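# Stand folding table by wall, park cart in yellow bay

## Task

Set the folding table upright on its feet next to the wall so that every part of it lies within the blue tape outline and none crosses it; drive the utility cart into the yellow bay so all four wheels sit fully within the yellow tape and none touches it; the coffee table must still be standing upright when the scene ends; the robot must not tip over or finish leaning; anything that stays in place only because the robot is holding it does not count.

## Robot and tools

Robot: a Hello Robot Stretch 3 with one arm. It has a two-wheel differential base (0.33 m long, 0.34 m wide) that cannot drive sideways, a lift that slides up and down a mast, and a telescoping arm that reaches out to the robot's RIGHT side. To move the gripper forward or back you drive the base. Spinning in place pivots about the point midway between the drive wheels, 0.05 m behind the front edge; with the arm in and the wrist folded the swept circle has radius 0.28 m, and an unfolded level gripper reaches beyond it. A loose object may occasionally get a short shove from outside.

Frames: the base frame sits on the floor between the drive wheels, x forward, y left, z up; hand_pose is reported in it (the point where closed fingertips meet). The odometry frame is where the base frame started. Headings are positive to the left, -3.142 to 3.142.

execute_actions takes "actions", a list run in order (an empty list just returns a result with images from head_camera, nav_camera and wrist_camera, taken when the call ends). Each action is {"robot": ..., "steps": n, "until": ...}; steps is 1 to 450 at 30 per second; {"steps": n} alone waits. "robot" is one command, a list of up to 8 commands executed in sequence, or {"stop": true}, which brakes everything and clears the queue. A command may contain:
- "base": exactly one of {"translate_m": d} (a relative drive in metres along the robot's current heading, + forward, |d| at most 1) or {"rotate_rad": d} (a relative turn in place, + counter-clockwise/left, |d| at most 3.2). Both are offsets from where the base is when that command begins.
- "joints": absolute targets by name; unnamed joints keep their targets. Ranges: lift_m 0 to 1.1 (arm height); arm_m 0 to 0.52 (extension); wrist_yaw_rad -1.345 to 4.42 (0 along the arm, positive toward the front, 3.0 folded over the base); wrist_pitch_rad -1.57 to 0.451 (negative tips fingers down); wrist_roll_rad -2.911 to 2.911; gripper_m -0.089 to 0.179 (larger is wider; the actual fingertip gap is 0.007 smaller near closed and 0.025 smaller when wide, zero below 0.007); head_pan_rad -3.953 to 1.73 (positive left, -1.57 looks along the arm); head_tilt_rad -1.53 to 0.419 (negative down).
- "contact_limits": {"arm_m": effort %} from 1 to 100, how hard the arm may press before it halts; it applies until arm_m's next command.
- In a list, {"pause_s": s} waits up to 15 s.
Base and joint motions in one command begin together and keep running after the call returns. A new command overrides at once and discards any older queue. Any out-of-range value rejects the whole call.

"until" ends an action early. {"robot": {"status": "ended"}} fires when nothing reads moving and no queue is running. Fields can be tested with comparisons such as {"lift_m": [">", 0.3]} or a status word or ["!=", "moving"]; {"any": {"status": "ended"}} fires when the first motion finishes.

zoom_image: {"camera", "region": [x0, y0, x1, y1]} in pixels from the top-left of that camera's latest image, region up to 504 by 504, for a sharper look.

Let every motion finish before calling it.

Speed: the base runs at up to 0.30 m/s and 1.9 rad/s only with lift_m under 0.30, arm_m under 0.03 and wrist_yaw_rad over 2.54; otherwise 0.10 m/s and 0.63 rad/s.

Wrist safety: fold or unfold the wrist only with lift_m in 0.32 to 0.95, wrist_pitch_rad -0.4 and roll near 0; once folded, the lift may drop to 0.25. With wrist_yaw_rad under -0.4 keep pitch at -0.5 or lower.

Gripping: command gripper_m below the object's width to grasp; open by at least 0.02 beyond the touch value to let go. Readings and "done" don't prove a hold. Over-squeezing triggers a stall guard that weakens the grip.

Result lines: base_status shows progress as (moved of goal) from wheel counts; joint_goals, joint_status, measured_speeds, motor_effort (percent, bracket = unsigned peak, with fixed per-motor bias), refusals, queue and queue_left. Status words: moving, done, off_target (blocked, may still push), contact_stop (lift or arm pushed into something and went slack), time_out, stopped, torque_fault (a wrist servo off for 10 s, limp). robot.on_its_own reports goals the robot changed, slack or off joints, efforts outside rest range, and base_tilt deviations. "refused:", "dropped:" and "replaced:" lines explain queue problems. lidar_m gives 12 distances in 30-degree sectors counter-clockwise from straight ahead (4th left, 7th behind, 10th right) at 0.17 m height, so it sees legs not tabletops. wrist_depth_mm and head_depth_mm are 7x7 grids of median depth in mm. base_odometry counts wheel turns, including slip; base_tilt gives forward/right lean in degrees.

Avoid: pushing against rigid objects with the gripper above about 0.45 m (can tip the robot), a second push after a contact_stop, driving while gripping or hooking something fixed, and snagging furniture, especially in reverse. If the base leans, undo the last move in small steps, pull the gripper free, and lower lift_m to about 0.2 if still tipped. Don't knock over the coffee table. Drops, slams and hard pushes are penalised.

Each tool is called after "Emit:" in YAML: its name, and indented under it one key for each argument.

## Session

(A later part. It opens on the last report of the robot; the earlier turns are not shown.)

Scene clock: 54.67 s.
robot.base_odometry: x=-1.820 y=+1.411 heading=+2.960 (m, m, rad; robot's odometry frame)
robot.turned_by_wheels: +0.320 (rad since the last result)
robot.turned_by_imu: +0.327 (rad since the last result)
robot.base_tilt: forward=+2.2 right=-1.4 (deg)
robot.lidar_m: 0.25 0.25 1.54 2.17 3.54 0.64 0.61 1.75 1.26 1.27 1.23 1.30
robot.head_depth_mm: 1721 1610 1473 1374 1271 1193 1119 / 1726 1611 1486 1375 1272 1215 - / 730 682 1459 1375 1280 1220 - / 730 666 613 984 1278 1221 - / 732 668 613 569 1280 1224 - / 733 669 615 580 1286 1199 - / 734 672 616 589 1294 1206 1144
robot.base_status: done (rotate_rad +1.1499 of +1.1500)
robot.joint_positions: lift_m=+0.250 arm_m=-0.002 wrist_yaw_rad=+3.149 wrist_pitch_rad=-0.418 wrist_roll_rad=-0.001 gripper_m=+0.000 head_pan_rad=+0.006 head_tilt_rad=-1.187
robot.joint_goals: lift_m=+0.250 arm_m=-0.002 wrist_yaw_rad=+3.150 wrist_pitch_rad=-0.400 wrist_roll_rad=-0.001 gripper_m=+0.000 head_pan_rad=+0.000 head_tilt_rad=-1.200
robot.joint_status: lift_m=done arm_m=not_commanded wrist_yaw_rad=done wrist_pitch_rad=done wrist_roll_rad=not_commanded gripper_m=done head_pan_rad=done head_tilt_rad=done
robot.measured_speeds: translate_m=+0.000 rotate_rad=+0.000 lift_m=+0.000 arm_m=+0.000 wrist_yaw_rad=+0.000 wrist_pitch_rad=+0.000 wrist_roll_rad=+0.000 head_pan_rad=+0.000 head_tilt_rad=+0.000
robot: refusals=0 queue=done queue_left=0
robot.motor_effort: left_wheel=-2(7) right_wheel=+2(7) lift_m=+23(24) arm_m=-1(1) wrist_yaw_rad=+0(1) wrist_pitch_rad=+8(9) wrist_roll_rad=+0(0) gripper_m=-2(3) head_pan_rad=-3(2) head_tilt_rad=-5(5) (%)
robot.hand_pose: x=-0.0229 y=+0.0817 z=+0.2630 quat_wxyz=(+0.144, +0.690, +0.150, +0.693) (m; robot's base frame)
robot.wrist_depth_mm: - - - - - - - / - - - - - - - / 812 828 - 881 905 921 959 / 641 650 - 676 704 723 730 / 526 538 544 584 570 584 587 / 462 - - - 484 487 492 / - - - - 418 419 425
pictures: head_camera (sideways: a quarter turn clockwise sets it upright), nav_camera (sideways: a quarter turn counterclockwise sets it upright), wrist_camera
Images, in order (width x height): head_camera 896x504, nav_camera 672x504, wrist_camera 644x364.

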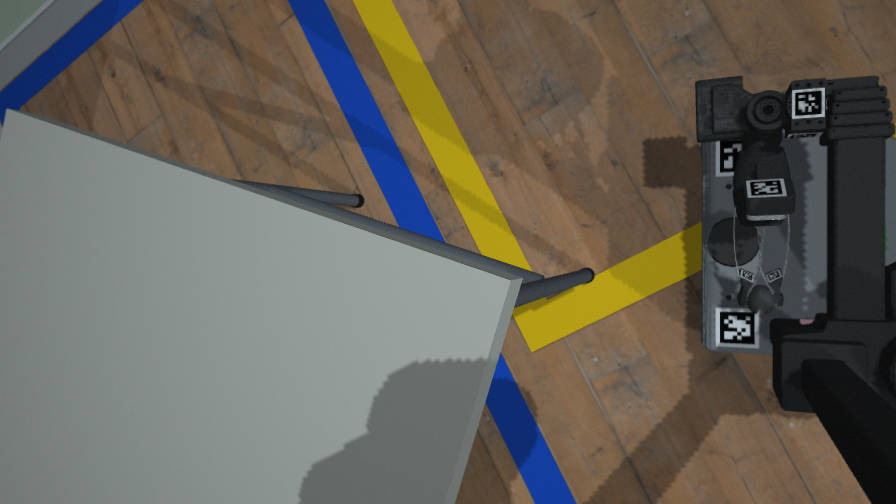

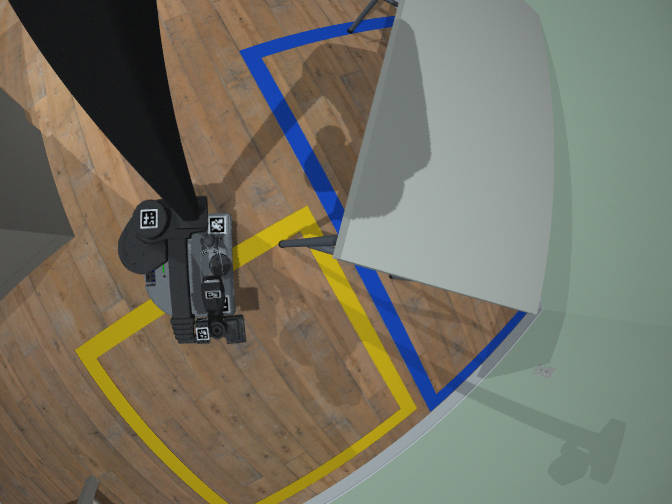

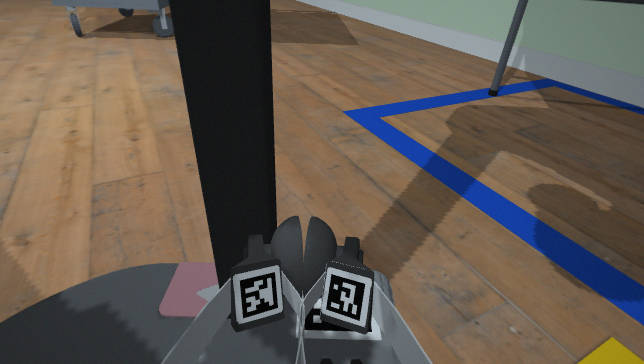

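Emit:
execute_actions:
  actions:
    - {"robot":[{"base":{"translate_m":0.17}},{"base":{"translate_m":0.03}},{"base":{"translate_m":0.35}}],"steps":450,"until":{"robot":{"status":"ended"}}}

Scene clock: 61.53 s.
robot.base_odometry: x=-2.361 y=+1.511 heading=+2.960 (m, m, rad; robot's odometry frame)
robot.turned_by_wheels: +0.000 (rad since the last result)
robot.turned_by_imu: +0.004 (rad since the last result)
robot.base_tilt: forward=+2.2 right=-1.3 (deg)
robot.lidar_m: 0.56 0.98 1.03 1.00 2.14 1.30 1.16 1.66 1.34 1.00 0.98 1.03
robot.head_depth_mm: 1400 1556 1487 1373 1272 1171 1121 / 1390 1598 1435 570 525 496 - / 1258 664 611 565 526 496 - / 1178 666 613 567 528 494 - / 1124 668 615 567 529 495 - / 1078 670 615 570 529 495 - / 1018 669 616 571 531 497 1132
robot.base_status: done (translate_m +0.3500 of +0.3500)
robot.joint_positions: lift_m=+0.250 arm_m=-0.002 wrist_yaw_rad=+3.149 wrist_pitch_rad=-0.418 wrist_roll_rad=-0.001 gripper_m=+0.000 head_pan_rad=+0.006 head_tilt_rad=-1.187
robot.joint_goals: lift_m=+0.250 arm_m=-0.002 wrist_yaw_rad=+3.150 wrist_pitch_rad=-0.400 wrist_roll_rad=-0.001 gripper_m=+0.000 head_pan_rad=+0.000 head_tilt_rad=-1.200
robot.joint_status: lift_m=done arm_m=not_commanded wrist_yaw_rad=done wrist_pitch_rad=done wrist_roll_rad=not_commanded gripper_m=done head_pan_rad=done head_tilt_rad=done
robot.measured_speeds: translate_m=+0.000 rotate_rad=+0.000 lift_m=+0.000 arm_m=+0.000 wrist_yaw_rad=+0.000 wrist_pitch_rad=+0.000 wrist_roll_rad=+0.000 head_pan_rad=+0.000 head_tilt_rad=+0.000
robot: refusals=0 queue=done queue_left=0
robot.motor_effort: left_wheel=-1(13) right_wheel=+6(16) lift_m=+24(24) arm_m=-1(1) wrist_yaw_rad=+1(0) wrist_pitch_rad=+8(8) wrist_roll_rad=+1(0) gripper_m=-2(3) head_pan_rad=-3(3) head_tilt_rad=-5(5) (%)
robot.hand_pose: x=-0.0229 y=+0.0817 z=+0.2630 quat_wxyz=(+0.144, +0.690, +0.150, +0.693) (m; robot's base frame)
robot.wrist_depth_mm: - - - - - - 809 / - - - - - - 854 / 791 829 - 872 905 930 860 / 640 648 - 680 692 719 735 / 529 532 541 581 569 574 592 / 459 - - - 482 490 492 / - - - - 419 416 426
pictures: head_camera (sideways: a quarter turn clockwise sets it upright), nav_camera (sideways: a quarter turn counterclockwise sets it upright), wrist_camera
Images, in order (width x height): head_camera 896x504, nav_camera 672x504, wrist_camera 644x364.

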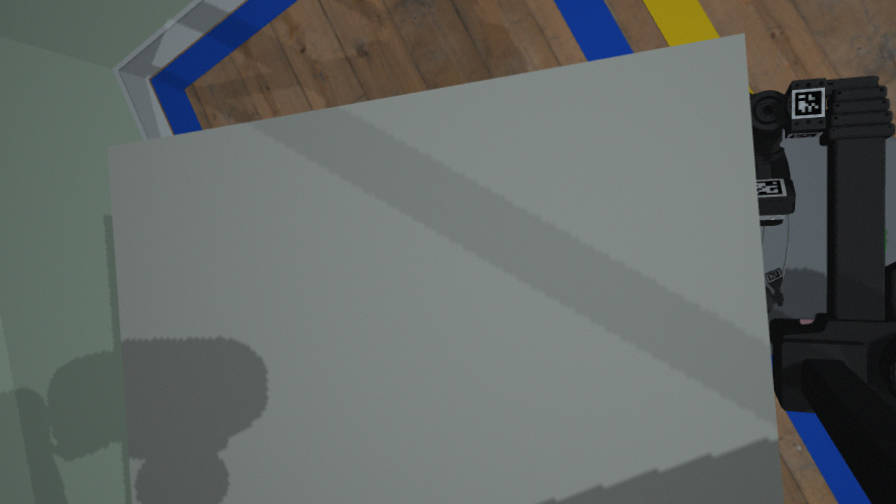

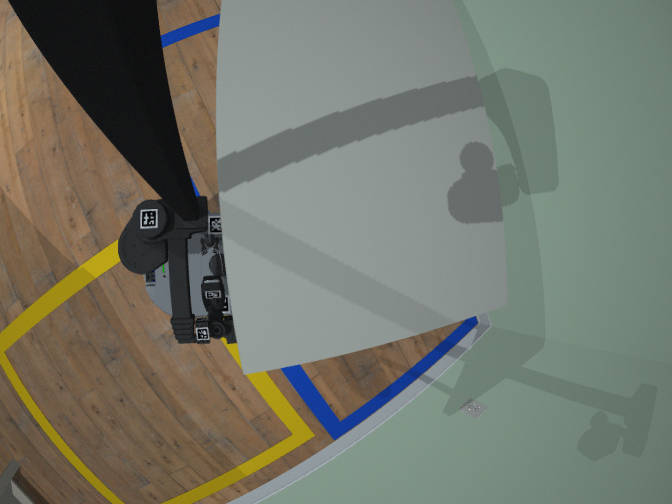

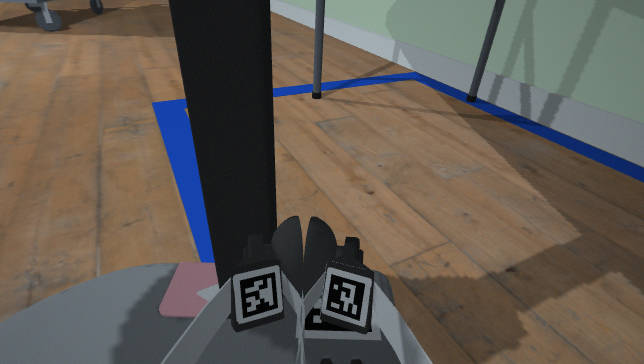

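Emit:
execute_actions:
  actions:
    - {"robot":[{"base":{"translate_m":-0.38}},{"base":{"rotate_rad":-0.83}},{"base":{"translate_m":0.35}},{"base":{"rotate_rad":1.31}}],"steps":450,"until":{"robot":{"status":"ended"}}}

Scene clock: 71.67 s.
robot.base_odometry: x=-2.173 y=+1.739 heading=-2.843 (m, m, rad; robot's odometry frame)
robot.turned_by_wheels: +0.480 (rad since the last result)
robot.turned_by_imu: +0.490 (rad since the last result)
robot.base_tilt: forward=+2.2 right=-1.4 (deg)
robot.lidar_m: 0.25 1.27 1.27 2.27 1.07 1.14 1.40 1.17 0.85 0.82 0.85 1.15
robot.head_depth_mm: 1358 1573 1482 1366 1272 1190 1125 / 727 1570 1480 1378 1277 1215 - / 728 665 1060 1378 1278 1215 - / 730 667 613 580 1275 1222 - / 732 669 614 575 1286 1227 - / 731 668 616 588 1280 1210 - / 734 671 617 1338 1293 1205 1144
robot.base_status: done (rotate_rad +1.3099 of +1.3100)
robot.joint_positions: lift_m=+0.250 arm_m=-0.002 wrist_yaw_rad=+3.149 wrist_pitch_rad=-0.418 wrist_roll_rad=-0.001 gripper_m=+0.000 head_pan_rad=+0.006 head_tilt_rad=-1.187
robot.joint_goals: lift_m=+0.250 arm_m=-0.002 wrist_yaw_rad=+3.150 wrist_pitch_rad=-0.400 wrist_roll_rad=-0.001 gripper_m=+0.000 head_pan_rad=+0.000 head_tilt_rad=-1.200
robot.joint_status: lift_m=done arm_m=not_commanded wrist_yaw_rad=done wrist_pitch_rad=done wrist_roll_rad=not_commanded gripper_m=done head_pan_rad=done head_tilt_rad=done
robot.measured_speeds: translate_m=+0.000 rotate_rad=+0.000 lift_m=+0.000 arm_m=+0.000 wrist_yaw_rad=+0.000 wrist_pitch_rad=+0.000 wrist_roll_rad=+0.000 head_pan_rad=+0.000 head_tilt_rad=+0.000
robot: refusals=0 queue=done queue_left=0
robot.motor_effort: left_wheel=-2(9) right_wheel=+2(9) lift_m=+23(24) arm_m=-1(2) wrist_yaw_rad=+1(1) wrist_pitch_rad=+9(8) wrist_roll_rad=+1(0) gripper_m=-2(2) head_pan_rad=-2(2) head_tilt_rad=-5(5) (%)
robot.hand_pose: x=-0.0229 y=+0.0817 z=+0.2630 quat_wxyz=(+0.144, +0.690, +0.150, +0.693) (m; robot's base frame)
robot.wrist_depth_mm: 884 - - - - - - / 870 - - - - - - / 807 825 - 876 891 940 964 / 645 648 - 686 701 714 725 / 525 539 538 586 567 576 592 / 457 - - - 482 488 490 / - - - - 421 417 425
pictures: head_camera (sideways: a quarter turn clockwise sets it upright), nav_camera (sideways: a quarter turn counterclockwise sets it upright), wrist_camera
Images, in order (width x height): head_camera 896x504, nav_camera 672x504, wrist_camera 644x364.

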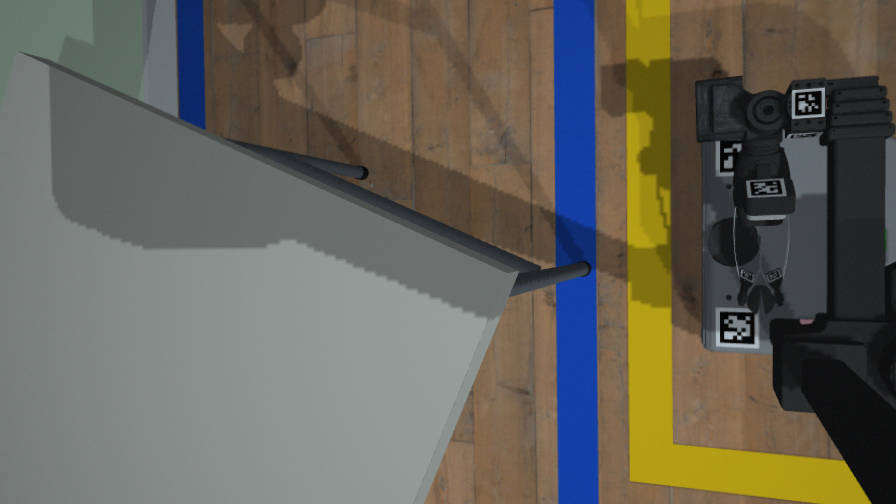

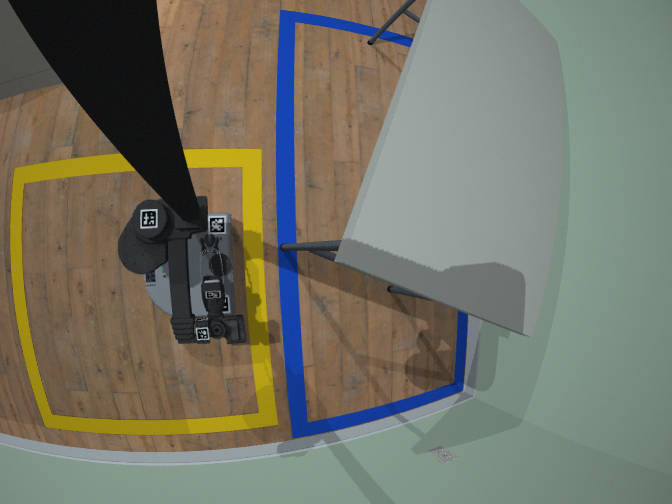

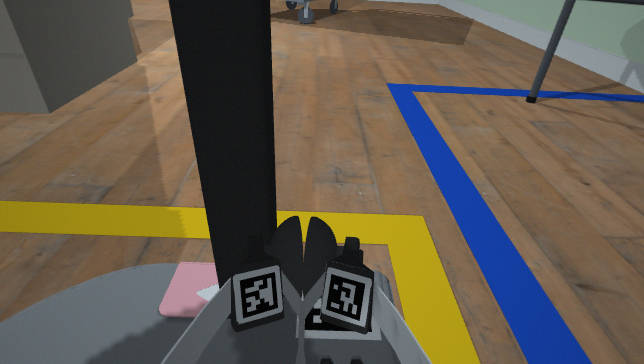

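Emit:
execute_actions:
  actions:
    - {"robot":[{"base":{"translate_m":0.16}},{"base":{"translate_m":0.03}},{"base":{"translate_m":0.25}},{"base":{"translate_m":-0.42}},{"base":{"rotate_rad":1.54},"joints":{"head_pan_rad":-0.6,"head_tilt_rad":-0.9}},{"base":{"translate_m":1.0}},{"base":{"translate_m":0.5}}],"steps":450,"until":{"robot":{"status":"ended"}}}
    - {"steps":300,"until":{"robot":{"status":"ended"}}}

Scene clock: 92.13 s.
robot.base_odometry: x=-1.795 y=+0.286 heading=-1.303 (m, m, rad; robot's odometry frame)
robot.turned_by_wheels: +1.540 (rad since the last result)
robot.turned_by_imu: +1.576 (rad since the last result)
robot.base_tilt: forward=+2.2 right=-1.4 (deg)
robot.lidar_m: 0.80 0.80 2.72 0.79 0.80 2.15 2.31 1.56 0.72 1.16 1.20 1.59
robot.head_depth_mm: 1308 1462 1649 1623 1421 1259 1134 / 1458 1651 1822 1636 1417 1258 1150 / 1648 1881 1941 1644 1433 1260 1135 / 1884 2146 1932 1641 1430 1259 1130 / 2184 2356 1941 1648 1440 1270 1138 / 2468 2374 1957 1653 1431 1272 1139 / 2339 2368 1951 1650 1439 1271 1139
robot.base_status: done (translate_m +0.5000 of +0.5000)
robot.joint_positions: lift_m=+0.250 arm_m=-0.002 wrist_yaw_rad=+3.149 wrist_pitch_rad=-0.418 wrist_roll_rad=-0.001 gripper_m=+0.000 head_pan_rad=-0.593 head_tilt_rad=-0.901
robot.joint_goals: lift_m=+0.250 arm_m=-0.002 wrist_yaw_rad=+3.150 wrist_pitch_rad=-0.400 wrist_roll_rad=-0.001 gripper_m=+0.000 head_pan_rad=-0.600 head_tilt_rad=-0.900
robot.joint_status: lift_m=done arm_m=not_commanded wrist_yaw_rad=done wrist_pitch_rad=done wrist_roll_rad=not_commanded gripper_m=done head_pan_rad=done head_tilt_rad=done
robot.measured_speeds: translate_m=+0.000 rotate_rad=+0.000 lift_m=+0.000 arm_m=+0.000 wrist_yaw_rad=+0.000 wrist_pitch_rad=+0.000 wrist_roll_rad=+0.000 head_pan_rad=+0.000 head_tilt_rad=+0.000
robot: refusals=0 queue=done queue_left=0
robot.motor_effort: left_wheel=-2(11) right_wheel=+2(16) lift_m=+24(24) arm_m=-2(2) wrist_yaw_rad=+1(0) wrist_pitch_rad=+8(8) wrist_roll_rad=+1(0) gripper_m=-3(3) head_pan_rad=-3(32) head_tilt_rad=+0(17) (%)
robot.hand_pose: x=-0.0229 y=+0.0817 z=+0.2630 quat_wxyz=(+0.144, +0.690, +0.150, +0.693) (m; robot's base frame)
robot.wrist_depth_mm: 722 732 - - - - - / 783 794 - - - - - / 797 816 - 873 916 933 964 / 638 651 - 672 699 713 734 / 525 538 538 587 562 578 593 / 463 - - - 486 483 498 / - - - - 421 416 422
pictures: head_camera (sideways: a quarter turn clockwise sets it upright), nav_camera (sideways: a quarter turn counterclockwise sets it upright), wrist_camera
Images, in order (width x height): head_camera 896x504, nav_camera 672x504, wrist_camera 644x364.

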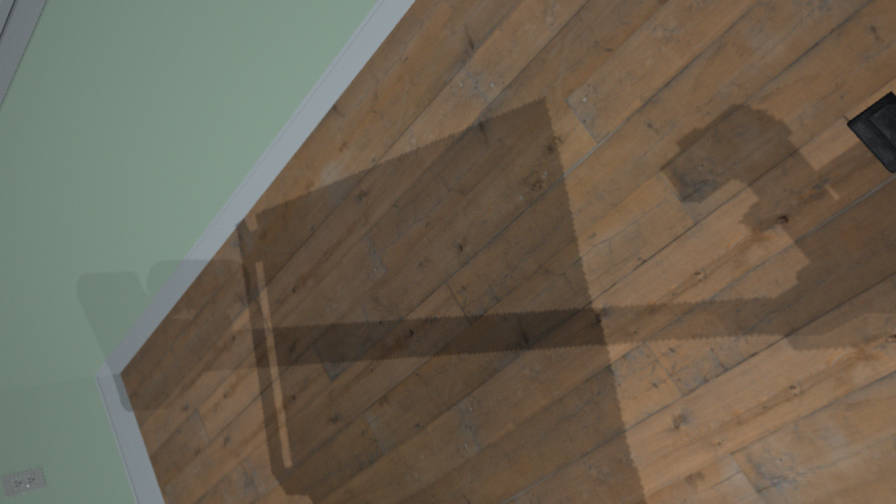

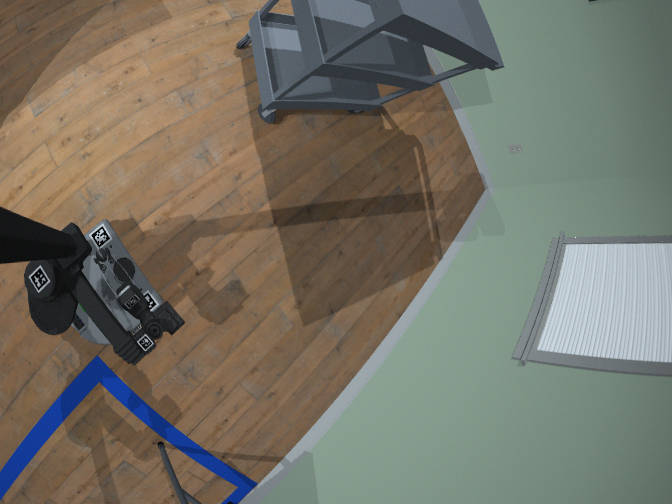

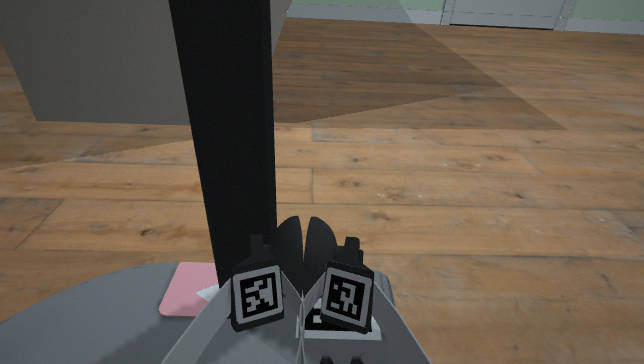

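Emit:
execute_actions:
  actions:
    - {"robot":[{"base":{"translate_m":0.17}},{"base":{"rotate_rad":-1.54},"joints":{"head_pan_rad":-1.4,"head_tilt_rad":-1.0}},{"base":{"translate_m":0.5}},{"joints":{"lift_m":0.34}},{"joints":{"wrist_yaw_rad":0,"gripper_m":0.15}},{"joints":{"wrist_pitch_rad":0,"lift_m":0.2}}],"steps":450,"until":{"robot":{"status":"ended"}}}
    - {"steps":300,"until":{"robot":{"status":"ended"}}}

Scene clock: 106.43 s.
robot.base_odometry: x=-2.228 y=-0.025 heading=-2.843 (m, m, rad; robot's odometry frame)
robot.turned_by_wheels: -1.540 (rad since the last result)
robot.turned_by_imu: -1.558 (rad since the last result)
robot.base_tilt: forward=+2.3 right=-1.4 (deg)
robot.lidar_m: 0.65 0.68 0.94 2.26 0.94 0.91 1.32 1.33 2.57 0.58 0.88 0.68
robot.head_depth_mm: 2296 2031 1755 1530 1363 1230 1121 / 1061 1973 1750 1529 1364 1231 - / 1008 862 1696 1544 1362 1255 - / 1008 846 758 1497 1373 1234 1136 / 1015 848 777 1518 1375 1229 1124 / 1016 850 1665 1510 1371 1236 1127 / 1022 851 1400 1469 1381 1243 1130
robot.base_status: done (translate_m +0.5000 of +0.5000)
robot.joint_positions: lift_m=+0.200 arm_m=-0.002 wrist_yaw_rad=+0.002 wrist_pitch_rad=-0.022 wrist_roll_rad=-0.001 gripper_m=+0.150 head_pan_rad=-1.394 head_tilt_rad=-0.988
robot.joint_goals: lift_m=+0.200 arm_m=-0.002 wrist_yaw_rad=+0.000 wrist_pitch_rad=+0.000 wrist_roll_rad=-0.001 gripper_m=+0.150 head_pan_rad=-1.400 head_tilt_rad=-1.000
robot.joint_status: lift_m=done arm_m=not_commanded wrist_yaw_rad=done wrist_pitch_rad=done wrist_roll_rad=not_commanded gripper_m=done head_pan_rad=done head_tilt_rad=done
robot.measured_speeds: translate_m=+0.000 rotate_rad=+0.000 lift_m=+0.000 arm_m=+0.000 wrist_yaw_rad=+0.000 wrist_pitch_rad=+0.000 wrist_roll_rad=+0.000 head_pan_rad=+0.000 head_tilt_rad=+0.000
robot: refusals=0 queue=done queue_left=0
robot.motor_effort: left_wheel=+1(7) right_wheel=-3(7) lift_m=+23(46) arm_m=-2(2) wrist_yaw_rad=-2(3) wrist_pitch_rad=+10(10) wrist_roll_rad=+1(1) gripper_m=+0(81) head_pan_rad=-2(33) head_tilt_rad=-5(11) (%)
robot.hand_pose: x=-0.0208 y=-0.3984 z=+0.3094 quat_wxyz=(+0.708, +0.009, -0.706, -0.007) (m; robot's base frame)
robot.wrist_depth_mm: 854 - - - - - - / 872 - - - - - - / 844 - - - - - - / 847 - - - - - - / 842 - 978 - - - - / 760 722 703 755 771 - 791 / 519 573 547 580 597 570 603
pictures: head_camera (sideways: a quarter turn clockwise sets it upright), nav_camera (sideways: a quarter turn counterclockwise sets it upright), wrist_camera
Images, in order (width x height): head_camera 896x504, nav_camera 672x504, wrist_camera 644x364.

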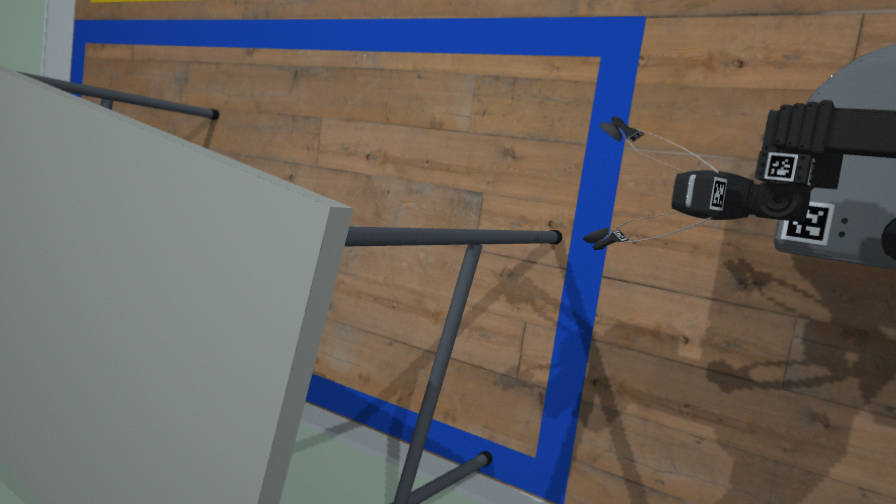

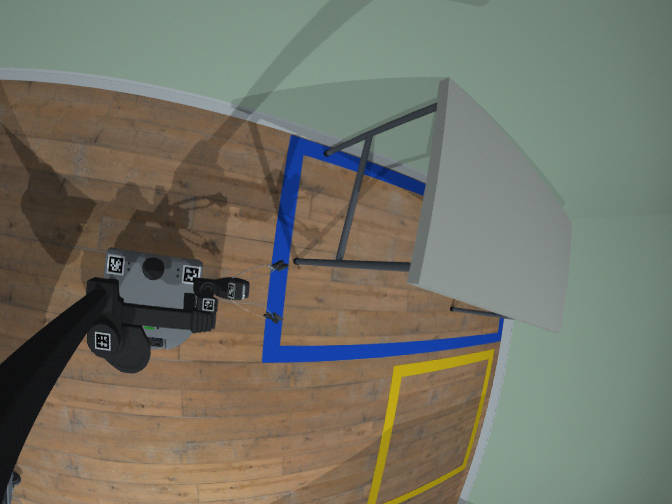

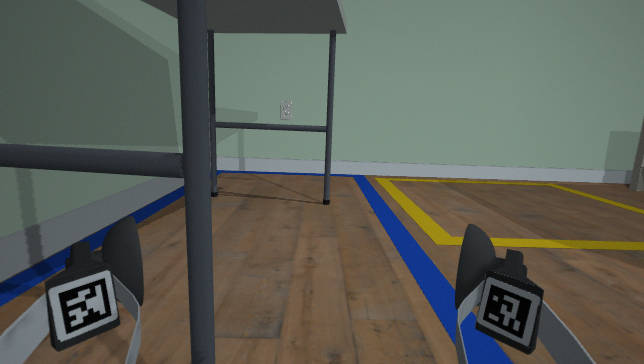

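Emit:
execute_actions:
  actions:
    - {"robot":[{"base":{"translate_m":0.10},"joints":{"lift_m":0.1}},{"joints":{"arm_m":0.16}}],"steps":450,"until":{"robot":{"status":"ended"}}}

Scene clock: 111.27 s.
robot.base_odometry: x=-2.324 y=-0.054 heading=-2.843 (m, m, rad; robot's odometry frame)
robot.turned_by_wheels: +0.000 (rad since the last result)
robot.turned_by_imu: +0.002 (rad since the last result)
robot.base_tilt: forward=+2.2 right=-1.4 (deg)
robot.lidar_m: 0.56 0.57 0.79 2.21 1.03 0.99 1.42 1.44 2.57 0.57 0.78 0.58
robot.head_depth_mm: 1054 1968 1754 1526 1357 1228 1116 / 1004 839 770 1536 1362 1228 - / 1004 843 755 1518 1369 1211 - / 1007 845 773 1548 1359 1227 1135 / 1013 848 1658 1523 1374 1239 1126 / 1014 852 1510 1497 1373 1235 1124 / 1016 850 1158 1267 1330 1235 1129
robot.base_status: done (translate_m +0.1000 of +0.1000)
robot.joint_positions: lift_m=+0.100 arm_m=+0.160 wrist_yaw_rad=+0.002 wrist_pitch_rad=-0.021 wrist_roll_rad=-0.001 gripper_m=+0.150 head_pan_rad=-1.394 head_tilt_rad=-0.988
robot.joint_goals: lift_m=+0.100 arm_m=+0.160 wrist_yaw_rad=+0.000 wrist_pitch_rad=+0.000 wrist_roll_rad=-0.001 gripper_m=+0.150 head_pan_rad=-1.400 head_tilt_rad=-1.000
robot.joint_status: lift_m=done arm_m=done wrist_yaw_rad=done wrist_pitch_rad=done wrist_roll_rad=not_commanded gripper_m=done head_pan_rad=done head_tilt_rad=done
robot.measured_speeds: translate_m=+0.000 rotate_rad=+0.000 lift_m=+0.000 arm_m=+0.000 wrist_yaw_rad=+0.000 wrist_pitch_rad=+0.000 wrist_roll_rad=+0.000 head_pan_rad=+0.000 head_tilt_rad=+0.000
robot: refusals=0 queue=done queue_left=0
robot.motor_effort: left_wheel=+1(4) right_wheel=-3(3) lift_m=+23(24) arm_m=+5(7) wrist_yaw_rad=-2(2) wrist_pitch_rad=+9(9) wrist_roll_rad=+0(0) gripper_m=+1(0) head_pan_rad=-4(3) head_tilt_rad=-5(5) (%)
robot.hand_pose: x=-0.0211 y=-0.5603 z=+0.2096 quat_wxyz=(+0.708, +0.008, -0.706, -0.007) (m; robot's base frame)
robot.wrist_depth_mm: 172 167 159 - - - - / 735 - - - - - - / 746 - - - - - - / 742 - - - - - - / 678 811 774 736 816 909 883 / 553 537 547 526 560 - 587 / 378 410 422 412 438 420 453
pictures: head_camera (sideways: a quarter turn clockwise sets it upright), nav_camera (sideways: a quarter turn counterclockwise sets it upright), wrist_camera
Images, in order (width x height): head_camera 896x504, nav_camera 672x504, wrist_camera 644x364.

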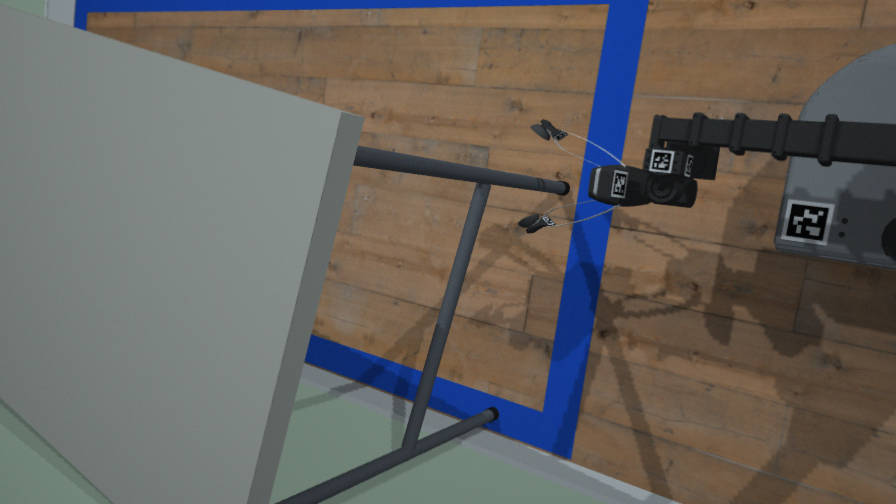

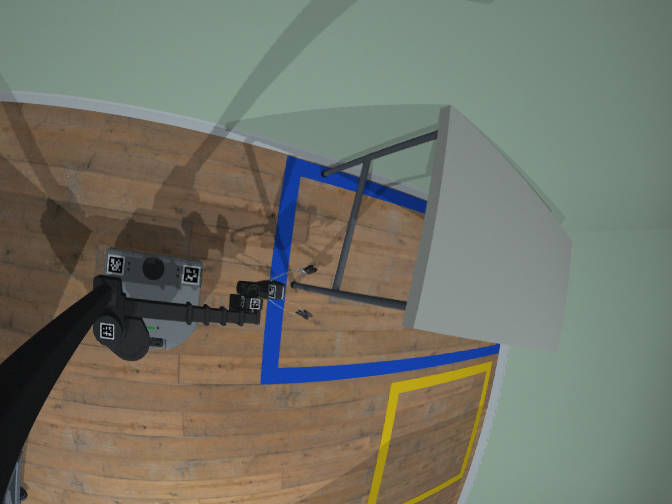

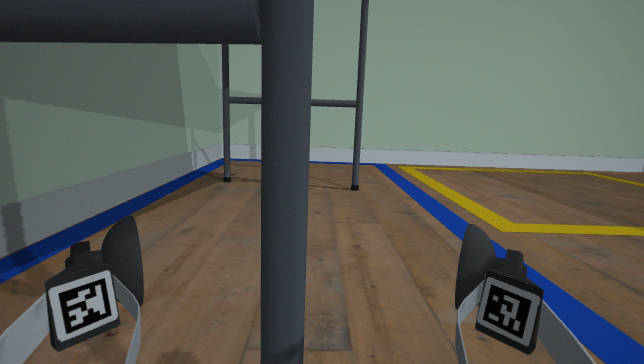

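Lidar puts the leg at about 0.58. Extend slightly, grip, and back up.

Emit:
execute_actions:
  actions:
    - {"robot":[{"joints":{"arm_m":0.18}},{"joints":{"gripper_m":-0.02}},{"base":{"translate_m":-0.21}}],"steps":450,"until":{"robot":{"status":"ended"}}}

Scene clock: 117.73 s.
robot.base_odometry: x=-2.123 y=+0.008 heading=-2.843 (m, m, rad; robot's odometry frame)
robot.turned_by_wheels: +0.000 (rad since the last result)
robot.turned_by_imu: +0.001 (rad since the last result)
robot.base_tilt: forward=+2.2 right=-1.4 (deg)
robot.lidar_m: 0.77 0.80 1.09 2.26 0.84 0.89 1.21 1.22 2.58 0.58 0.79 0.79
robot.head_depth_mm: 2284 2024 1746 1524 1365 1224 1120 / 1057 1894 1717 1524 1368 1232 - / 1005 846 756 1508 1365 1216 - / 1003 847 759 1534 1370 1232 1137 / 1010 847 774 1546 1370 1235 1122 / 1014 850 783 1521 1365 1238 1126 / 1019 851 1568 1523 1383 1239 1129
robot.base_status: done (translate_m -0.2100 of -0.2100)
robot.joint_positions: lift_m=+0.100 arm_m=+0.180 wrist_yaw_rad=+0.142 wrist_pitch_rad=-0.021 wrist_roll_rad=-0.001 gripper_m=-0.019 head_pan_rad=-1.394 head_tilt_rad=-0.988
robot.joint_goals: lift_m=+0.100 arm_m=+0.180 wrist_yaw_rad=+0.133 wrist_pitch_rad=+0.000 wrist_roll_rad=-0.001 gripper_m=-0.020 head_pan_rad=-1.400 head_tilt_rad=-1.000
robot.joint_status: lift_m=done arm_m=done wrist_yaw_rad=done wrist_pitch_rad=done wrist_roll_rad=not_commanded gripper_m=done head_pan_rad=done head_tilt_rad=done
robot.measured_speeds: translate_m=+0.000 rotate_rad=+0.000 lift_m=+0.000 arm_m=+0.000 wrist_yaw_rad=+0.000 wrist_pitch_rad=+0.000 wrist_roll_rad=+0.000 head_pan_rad=+0.000 head_tilt_rad=+0.000
robot: refusals=0 queue=done queue_left=0
robot.on_its_own: wrist_yaw_rad is held at +0.133, not at your +0.000, by its stall guard, which is not easing now
robot.motor_effort: left_wheel=+4(11) right_wheel=-10(39) lift_m=+24(22) arm_m=+2(7) wrist_yaw_rad=-7(53) wrist_pitch_rad=+9(9) wrist_roll_rad=+0(0) gripper_m=-16(93) head_pan_rad=-3(3) head_tilt_rad=-4(5) (%)
robot.hand_pose: x=+0.0147 y=-0.5780 z=+0.2097 quat_wxyz=(+0.706, +0.058, -0.704, +0.043) (m; robot's base frame)
robot.wrist_depth_mm: 162 156 151 147 - - - / 833 - - 152 - - - / 843 - - 156 - - - / 843 - - 161 - - - / 733 765 830 163 823 846 875 / 525 538 - - 568 579 603 / 410 416 405 402 435 443 452
pictures: head_camera (sideways: a quarter turn clockwise sets it upright), nav_camera (sideways: a quarter turn counterclockwise sets it upright), wrist_camera
Images, in order (width x height): head_camera 896x504, nav_camera 672x504, wrist_camera 644x364.

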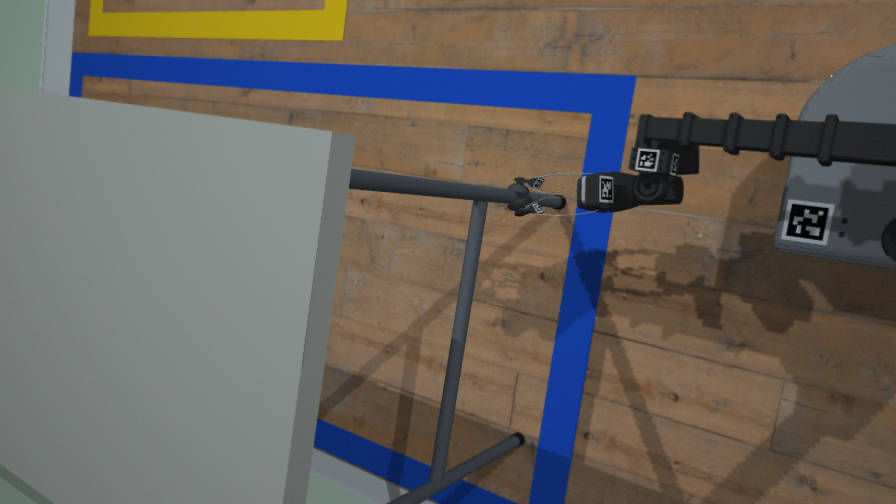

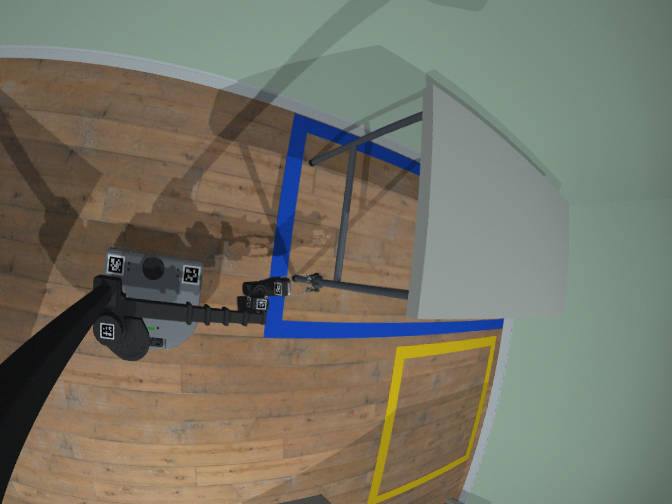

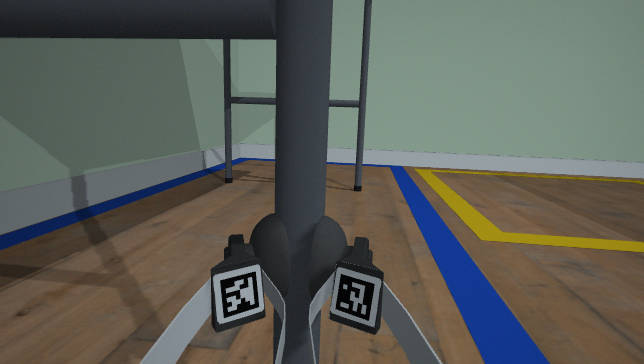

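Emit:
execute_actions:
  actions:
    - {"robot":[{"joints":{"wrist_yaw_rad":0.05}},{"joints":{"arm_m":0.38}}],"steps":450,"until":{"robot":{"status":"ended"}}}

Scene clock: 118.53 s.
robot.base_odometry: x=-2.123 y=+0.008 heading=-2.843 (m, m, rad; robot's odometry frame)
robot.turned_by_wheels: +0.001 (rad since the last result)
robot.turned_by_imu: +0.001 (rad since the last result)
robot.base_tilt: forward=+2.2 right=-1.3 (deg)
robot.lidar_m: 0.77 0.79 1.09 2.26 0.83 0.89 1.21 1.22 2.57 0.58 0.79 0.79
robot.head_depth_mm: 2301 2024 1750 1530 1363 1223 1120 / 1061 1899 1713 1524 1368 1230 - / 1007 842 754 1506 1363 1216 - / 1008 847 759 1535 1365 1236 1137 / 1010 848 775 1551 1374 1238 1122 / 1017 850 783 1522 1374 1237 1124 / 1020 852 1566 1519 1377 1240 1129
robot.base_status: done (translate_m -0.2100 of -0.2100)
robot.joint_positions: lift_m=+0.100 arm_m=+0.180 wrist_yaw_rad=+0.111 wrist_pitch_rad=-0.021 wrist_roll_rad=-0.001 gripper_m=-0.019 head_pan_rad=-1.394 head_tilt_rad=-0.988
robot.joint_goals: lift_m=+0.100 arm_m=+0.180 wrist_yaw_rad=+0.050 wrist_pitch_rad=+0.000 wrist_roll_rad=-0.001 gripper_m=-0.020 head_pan_rad=-1.400 head_tilt_rad=-1.000
robot.joint_status: lift_m=done arm_m=done wrist_yaw_rad=off_target wrist_pitch_rad=done wrist_roll_rad=not_commanded gripper_m=done head_pan_rad=done head_tilt_rad=done
robot.measured_speeds: translate_m=+0.000 rotate_rad=+0.000 lift_m=+0.000 arm_m=+0.000 wrist_yaw_rad=+0.000 wrist_pitch_rad=+0.000 wrist_roll_rad=+0.000 head_pan_rad=+0.000 head_tilt_rad=+0.000
robot: refusals=0 queue=dropped queue_left=0
robot.on_its_own: right_wheel is at rest, and its effort (-27) is outside its rest range (-18 to +18); wrist_yaw_rad is at rest, and its effort (-47) is outside its rest range (-12 to +12)
robot.motor_effort: left_wheel=+9(9) right_wheel=-27(27) lift_m=+23(22) arm_m=+2(2) wrist_yaw_rad=-47(48) wrist_pitch_rad=+9(9) wrist_roll_rad=+0(0) gripper_m=-21(20) head_pan_rad=-4(4) head_tilt_rad=-4(4) (%)
robot.hand_pose: x=+0.0068 y=-0.5790 z=+0.2097 quat_wxyz=(+0.707, +0.047, -0.705, +0.032) (m; robot's base frame)
robot.wrist_depth_mm: 162 154 148 - - - - / 857 - - - - - - / 860 - - - - - - / 889 - - - - - - / 735 774 850 697 801 857 876 / 531 539 - - 570 577 593 / 409 415 406 394 438 439 444
pictures: head_camera (sideways: a quarter turn clockwise sets it upright), nav_camera (sideways: a quarter turn counterclockwise sets it upright), wrist_camera
dropped: robot: command 0 of its queue: wrist_yaw_rad: off_target
Images, in order (width x height): head_camera 896x504, nav_camera 672x504, wrist_camera 644x364.

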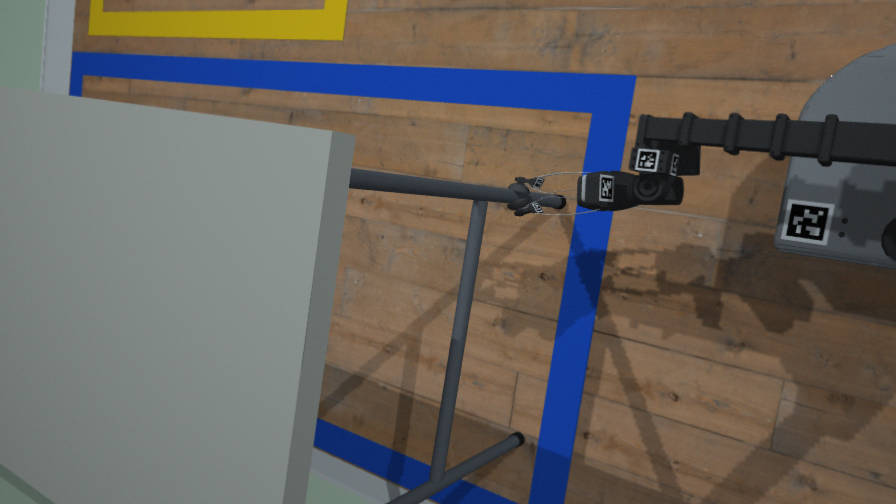

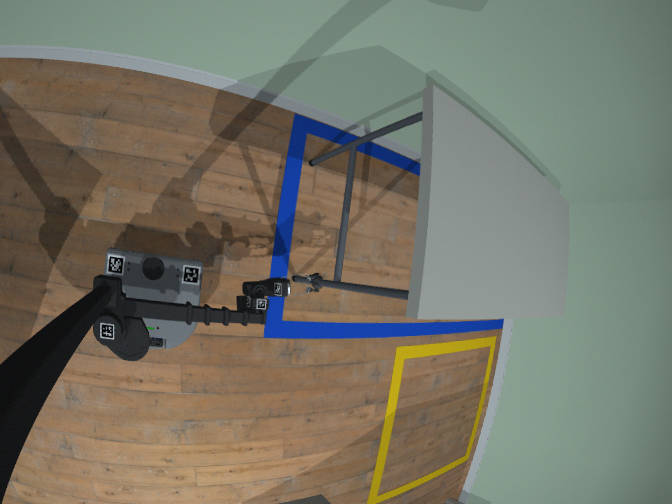

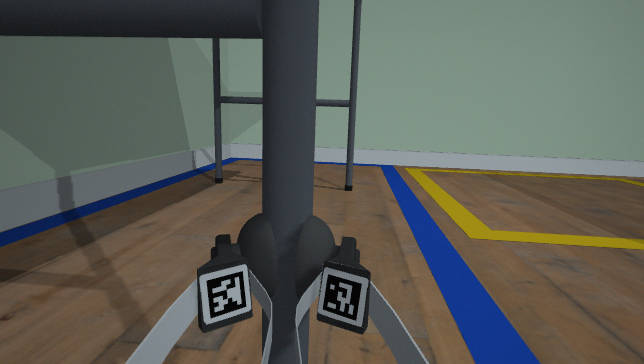

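Emit:
execute_actions:
  actions:
    - {"robot":[{"joints":{"wrist_yaw_rad":0.12,"gripper_m":0.1}},{"joints":{"arm_m":0.08,"wrist_yaw_rad":0}},{"joints":{"wrist_roll_rad":1.57,"lift_m":0.25},"base":{"translate_m":0.29}},{"joints":{"arm_m":0.17}}],"steps":450,"until":{"robot":{"status":"ended"}}}

Scene clock: 128.43 s.
robot.base_odometry: x=-2.401 y=-0.078 heading=-2.843 (m, m, rad; robot's odometry frame)
robot.turned_by_wheels: -0.001 (rad since the last result)
robot.turned_by_imu: +0.002 (rad since the last result)
robot.base_tilt: forward=+2.2 right=-1.3 (deg)
robot.lidar_m: 0.47 0.49 0.68 1.90 1.11 1.05 1.50 1.52 0.63 1.71 0.63 0.49
robot.head_depth_mm: 997 840 736 1526 1346 1230 1119 / 1000 838 751 1532 1385 1226 - / 1006 841 754 1538 1407 1213 - / 1006 846 774 1539 1377 1234 1130 / 1441 847 778 1491 1372 1237 1126 / 1186 1198 1236 1453 1359 1242 1121 / 937 990 1045 1111 1186 1202 1132
robot.base_status: done (translate_m +0.2900 of +0.2900)
robot.joint_positions: lift_m=+0.250 arm_m=+0.170 wrist_yaw_rad=+0.002 wrist_pitch_rad=-0.021 wrist_roll_rad=+1.569 gripper_m=+0.100 head_pan_rad=-1.394 head_tilt_rad=-0.988
robot.joint_goals: lift_m=+0.250 arm_m=+0.170 wrist_yaw_rad=+0.000 wrist_pitch_rad=+0.000 wrist_roll_rad=+1.570 gripper_m=+0.100 head_pan_rad=-1.400 head_tilt_rad=-1.000
robot.joint_status: lift_m=done arm_m=done wrist_yaw_rad=done wrist_pitch_rad=done wrist_roll_rad=done gripper_m=done head_pan_rad=done head_tilt_rad=done
robot.measured_speeds: translate_m=+0.000 rotate_rad=+0.000 lift_m=+0.000 arm_m=+0.000 wrist_yaw_rad=+0.000 wrist_pitch_rad=+0.000 wrist_roll_rad=+0.000 head_pan_rad=+0.000 head_tilt_rad=+0.000
robot: refusals=0 queue=done queue_left=0
robot.motor_effort: left_wheel=+1(8) right_wheel=-3(27) lift_m=+44(46) arm_m=+5(5) wrist_yaw_rad=-1(47) wrist_pitch_rad=+9(10) wrist_roll_rad=+0(2) gripper_m=+0(79) head_pan_rad=-3(3) head_tilt_rad=-5(5) (%)
robot.hand_pose: x=-0.0209 y=-0.5703 z=+0.3587 quat_wxyz=(+0.001, +0.001, -1.000, -0.011) (m; robot's base frame)
robot.wrist_depth_mm: 471 725 - - 796 595 414 / 475 720 - - 792 591 413 / 478 720 - - 801 585 415 / 477 738 - - 863 590 407 / 479 689 - - 780 580 407 / 488 - - - 188 544 404 / 471 795 831 833 809 530 406
pictures: head_camera (sideways: a quarter turn clockwise sets it upright), nav_camera (sideways: a quarter turn counterclockwise sets it upright), wrist_camera
Images, in order (width x height): head_camera 896x504, nav_camera 672x504, wrist_camera 644x364.

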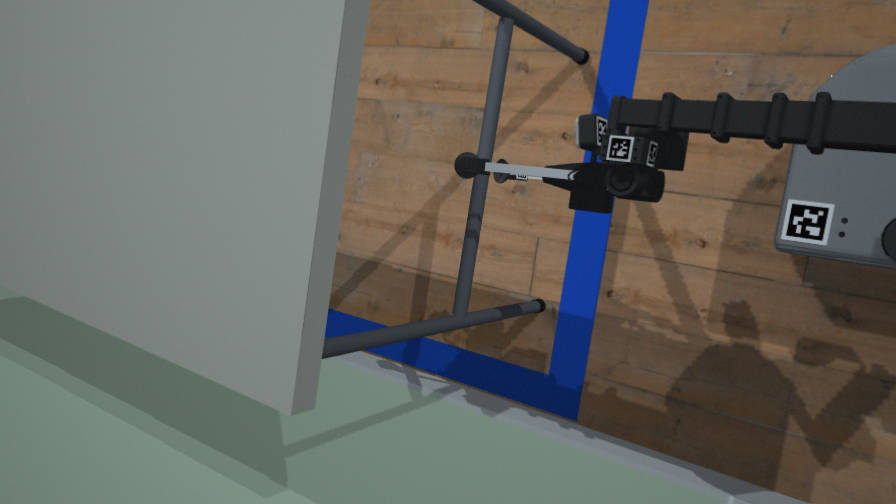

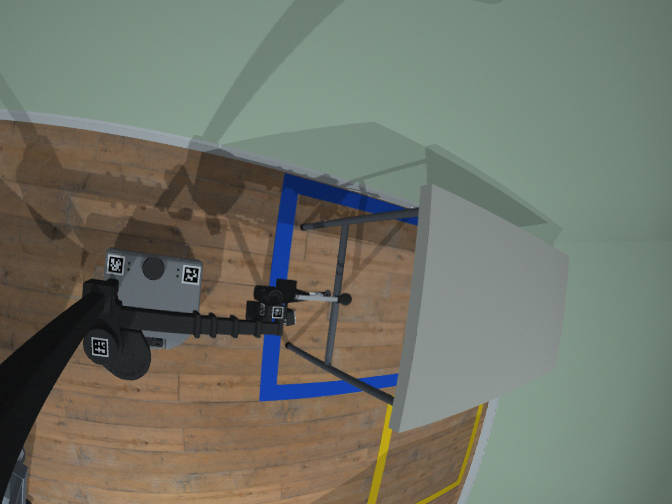

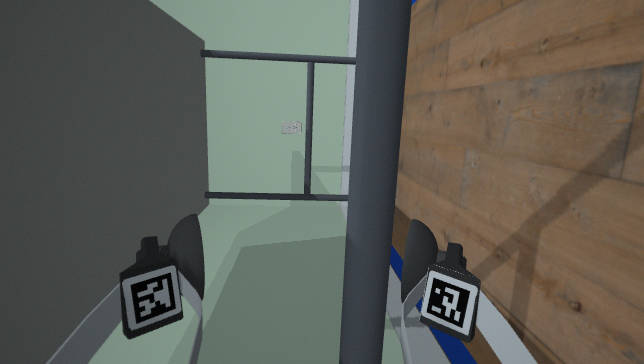

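Emit:
execute_actions:
  actions:
    - {"robot":[{"joints":{"lift_m":0.22,"arm_m":0.185}},{"joints":{"gripper_m":-0.03}},{"joints":{"arm_m":0.40}}],"steps":450,"until":{"robot":{"status":"ended"}}}

Scene clock: 133.77 s.
robot.base_odometry: x=-2.401 y=-0.078 heading=-2.843 (m, m, rad; robot's odometry frame)
robot.turned_by_wheels: +0.000 (rad since the last result)
robot.turned_by_imu: +0.001 (rad since the last result)
robot.base_tilt: forward=+2.3 right=-1.4 (deg)
robot.lidar_m: 0.48 0.49 0.68 1.89 1.11 1.06 1.49 1.52 0.83 1.82 0.67 0.49
robot.head_depth_mm: 996 856 1748 1475 1357 1229 1116 / 1003 880 1746 1525 1363 1242 - / 1007 885 1747 1563 1366 1229 - / 1011 891 1768 1534 1371 1232 1140 / 1412 911 1666 1542 1370 1233 1126 / 1183 1263 1362 1456 1351 1241 1127 / 938 985 1040 1109 1187 1204 1127
robot.base_status: done (translate_m +0.2900 of +0.2900)
robot.joint_positions: lift_m=+0.220 arm_m=+0.399 wrist_yaw_rad=+0.001 wrist_pitch_rad=-0.036 wrist_roll_rad=+1.570 gripper_m=-0.029 head_pan_rad=-1.394 head_tilt_rad=-0.988
robot.joint_goals: lift_m=+0.220 arm_m=+0.400 wrist_yaw_rad=+0.000 wrist_pitch_rad=+0.000 wrist_roll_rad=+1.570 gripper_m=-0.030 head_pan_rad=-1.400 head_tilt_rad=-1.000
robot.joint_status: lift_m=done arm_m=done wrist_yaw_rad=done wrist_pitch_rad=done wrist_roll_rad=done gripper_m=done head_pan_rad=done head_tilt_rad=done
robot.measured_speeds: translate_m=+0.000 rotate_rad=+0.000 lift_m=+0.000 arm_m=+0.000 wrist_yaw_rad=+0.000 wrist_pitch_rad=+0.000 wrist_roll_rad=+0.000 head_pan_rad=+0.000 head_tilt_rad=+0.000
robot: refusals=0 queue=done queue_left=0
robot.motor_effort: left_wheel=+1(1) right_wheel=-2(3) lift_m=+24(44) arm_m=+13(18) wrist_yaw_rad=-1(1) wrist_pitch_rad=+16(17) wrist_roll_rad=+0(0) gripper_m=-20(94) head_pan_rad=-4(3) head_tilt_rad=-5(4) (%)
robot.hand_pose: x=-0.0212 y=-0.7993 z=+0.3254 quat_wxyz=(+0.001, +0.000, -1.000, -0.018) (m; robot's base frame)
robot.wrist_depth_mm: 534 818 - 143 937 527 371 / 536 825 - 148 924 525 369 / 536 830 - 155 928 530 368 / 539 823 - 162 924 524 367 / 536 844 - 159 900 524 364 / 544 - - 163 804 523 365 / 577 830 817 176 781 518 363
pictures: head_camera (sideways: a quarter turn clockwise sets it upright), nav_camera (sideways: a quarter turn counterclockwise sets it upright), wrist_camera
Images, in order (width x height): head_camera 896x504, nav_camera 672x504, wrist_camera 644x364.

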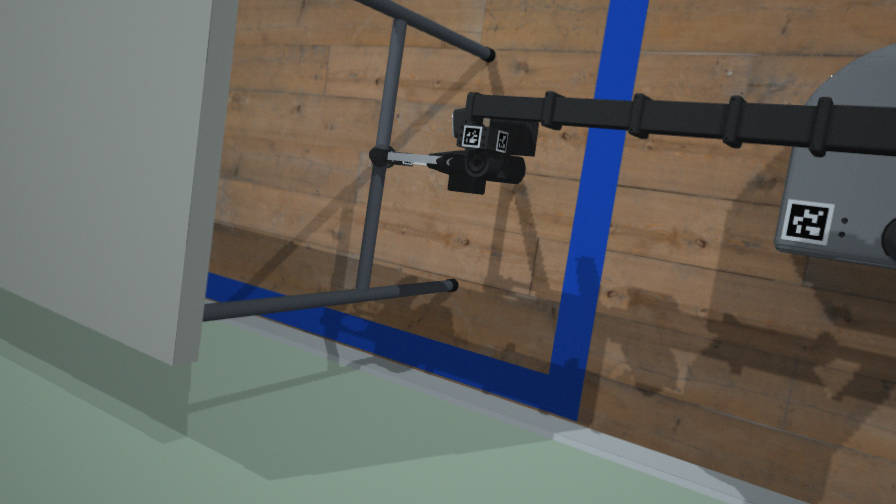

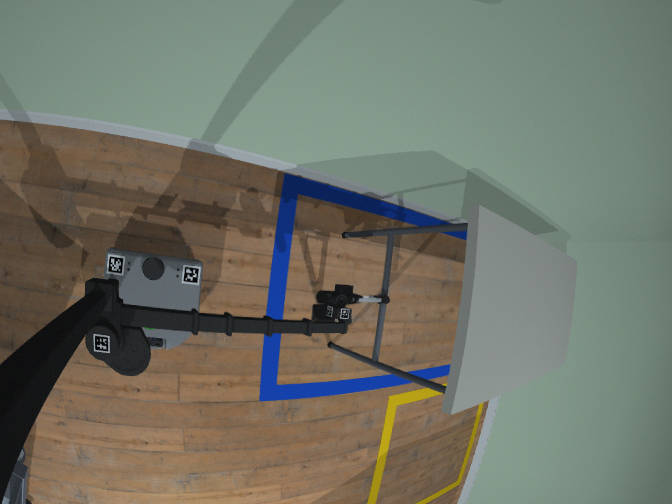

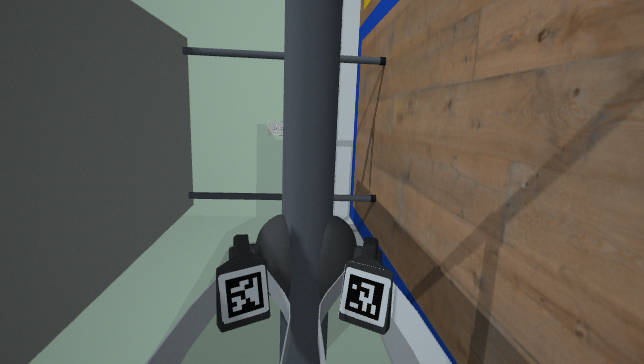

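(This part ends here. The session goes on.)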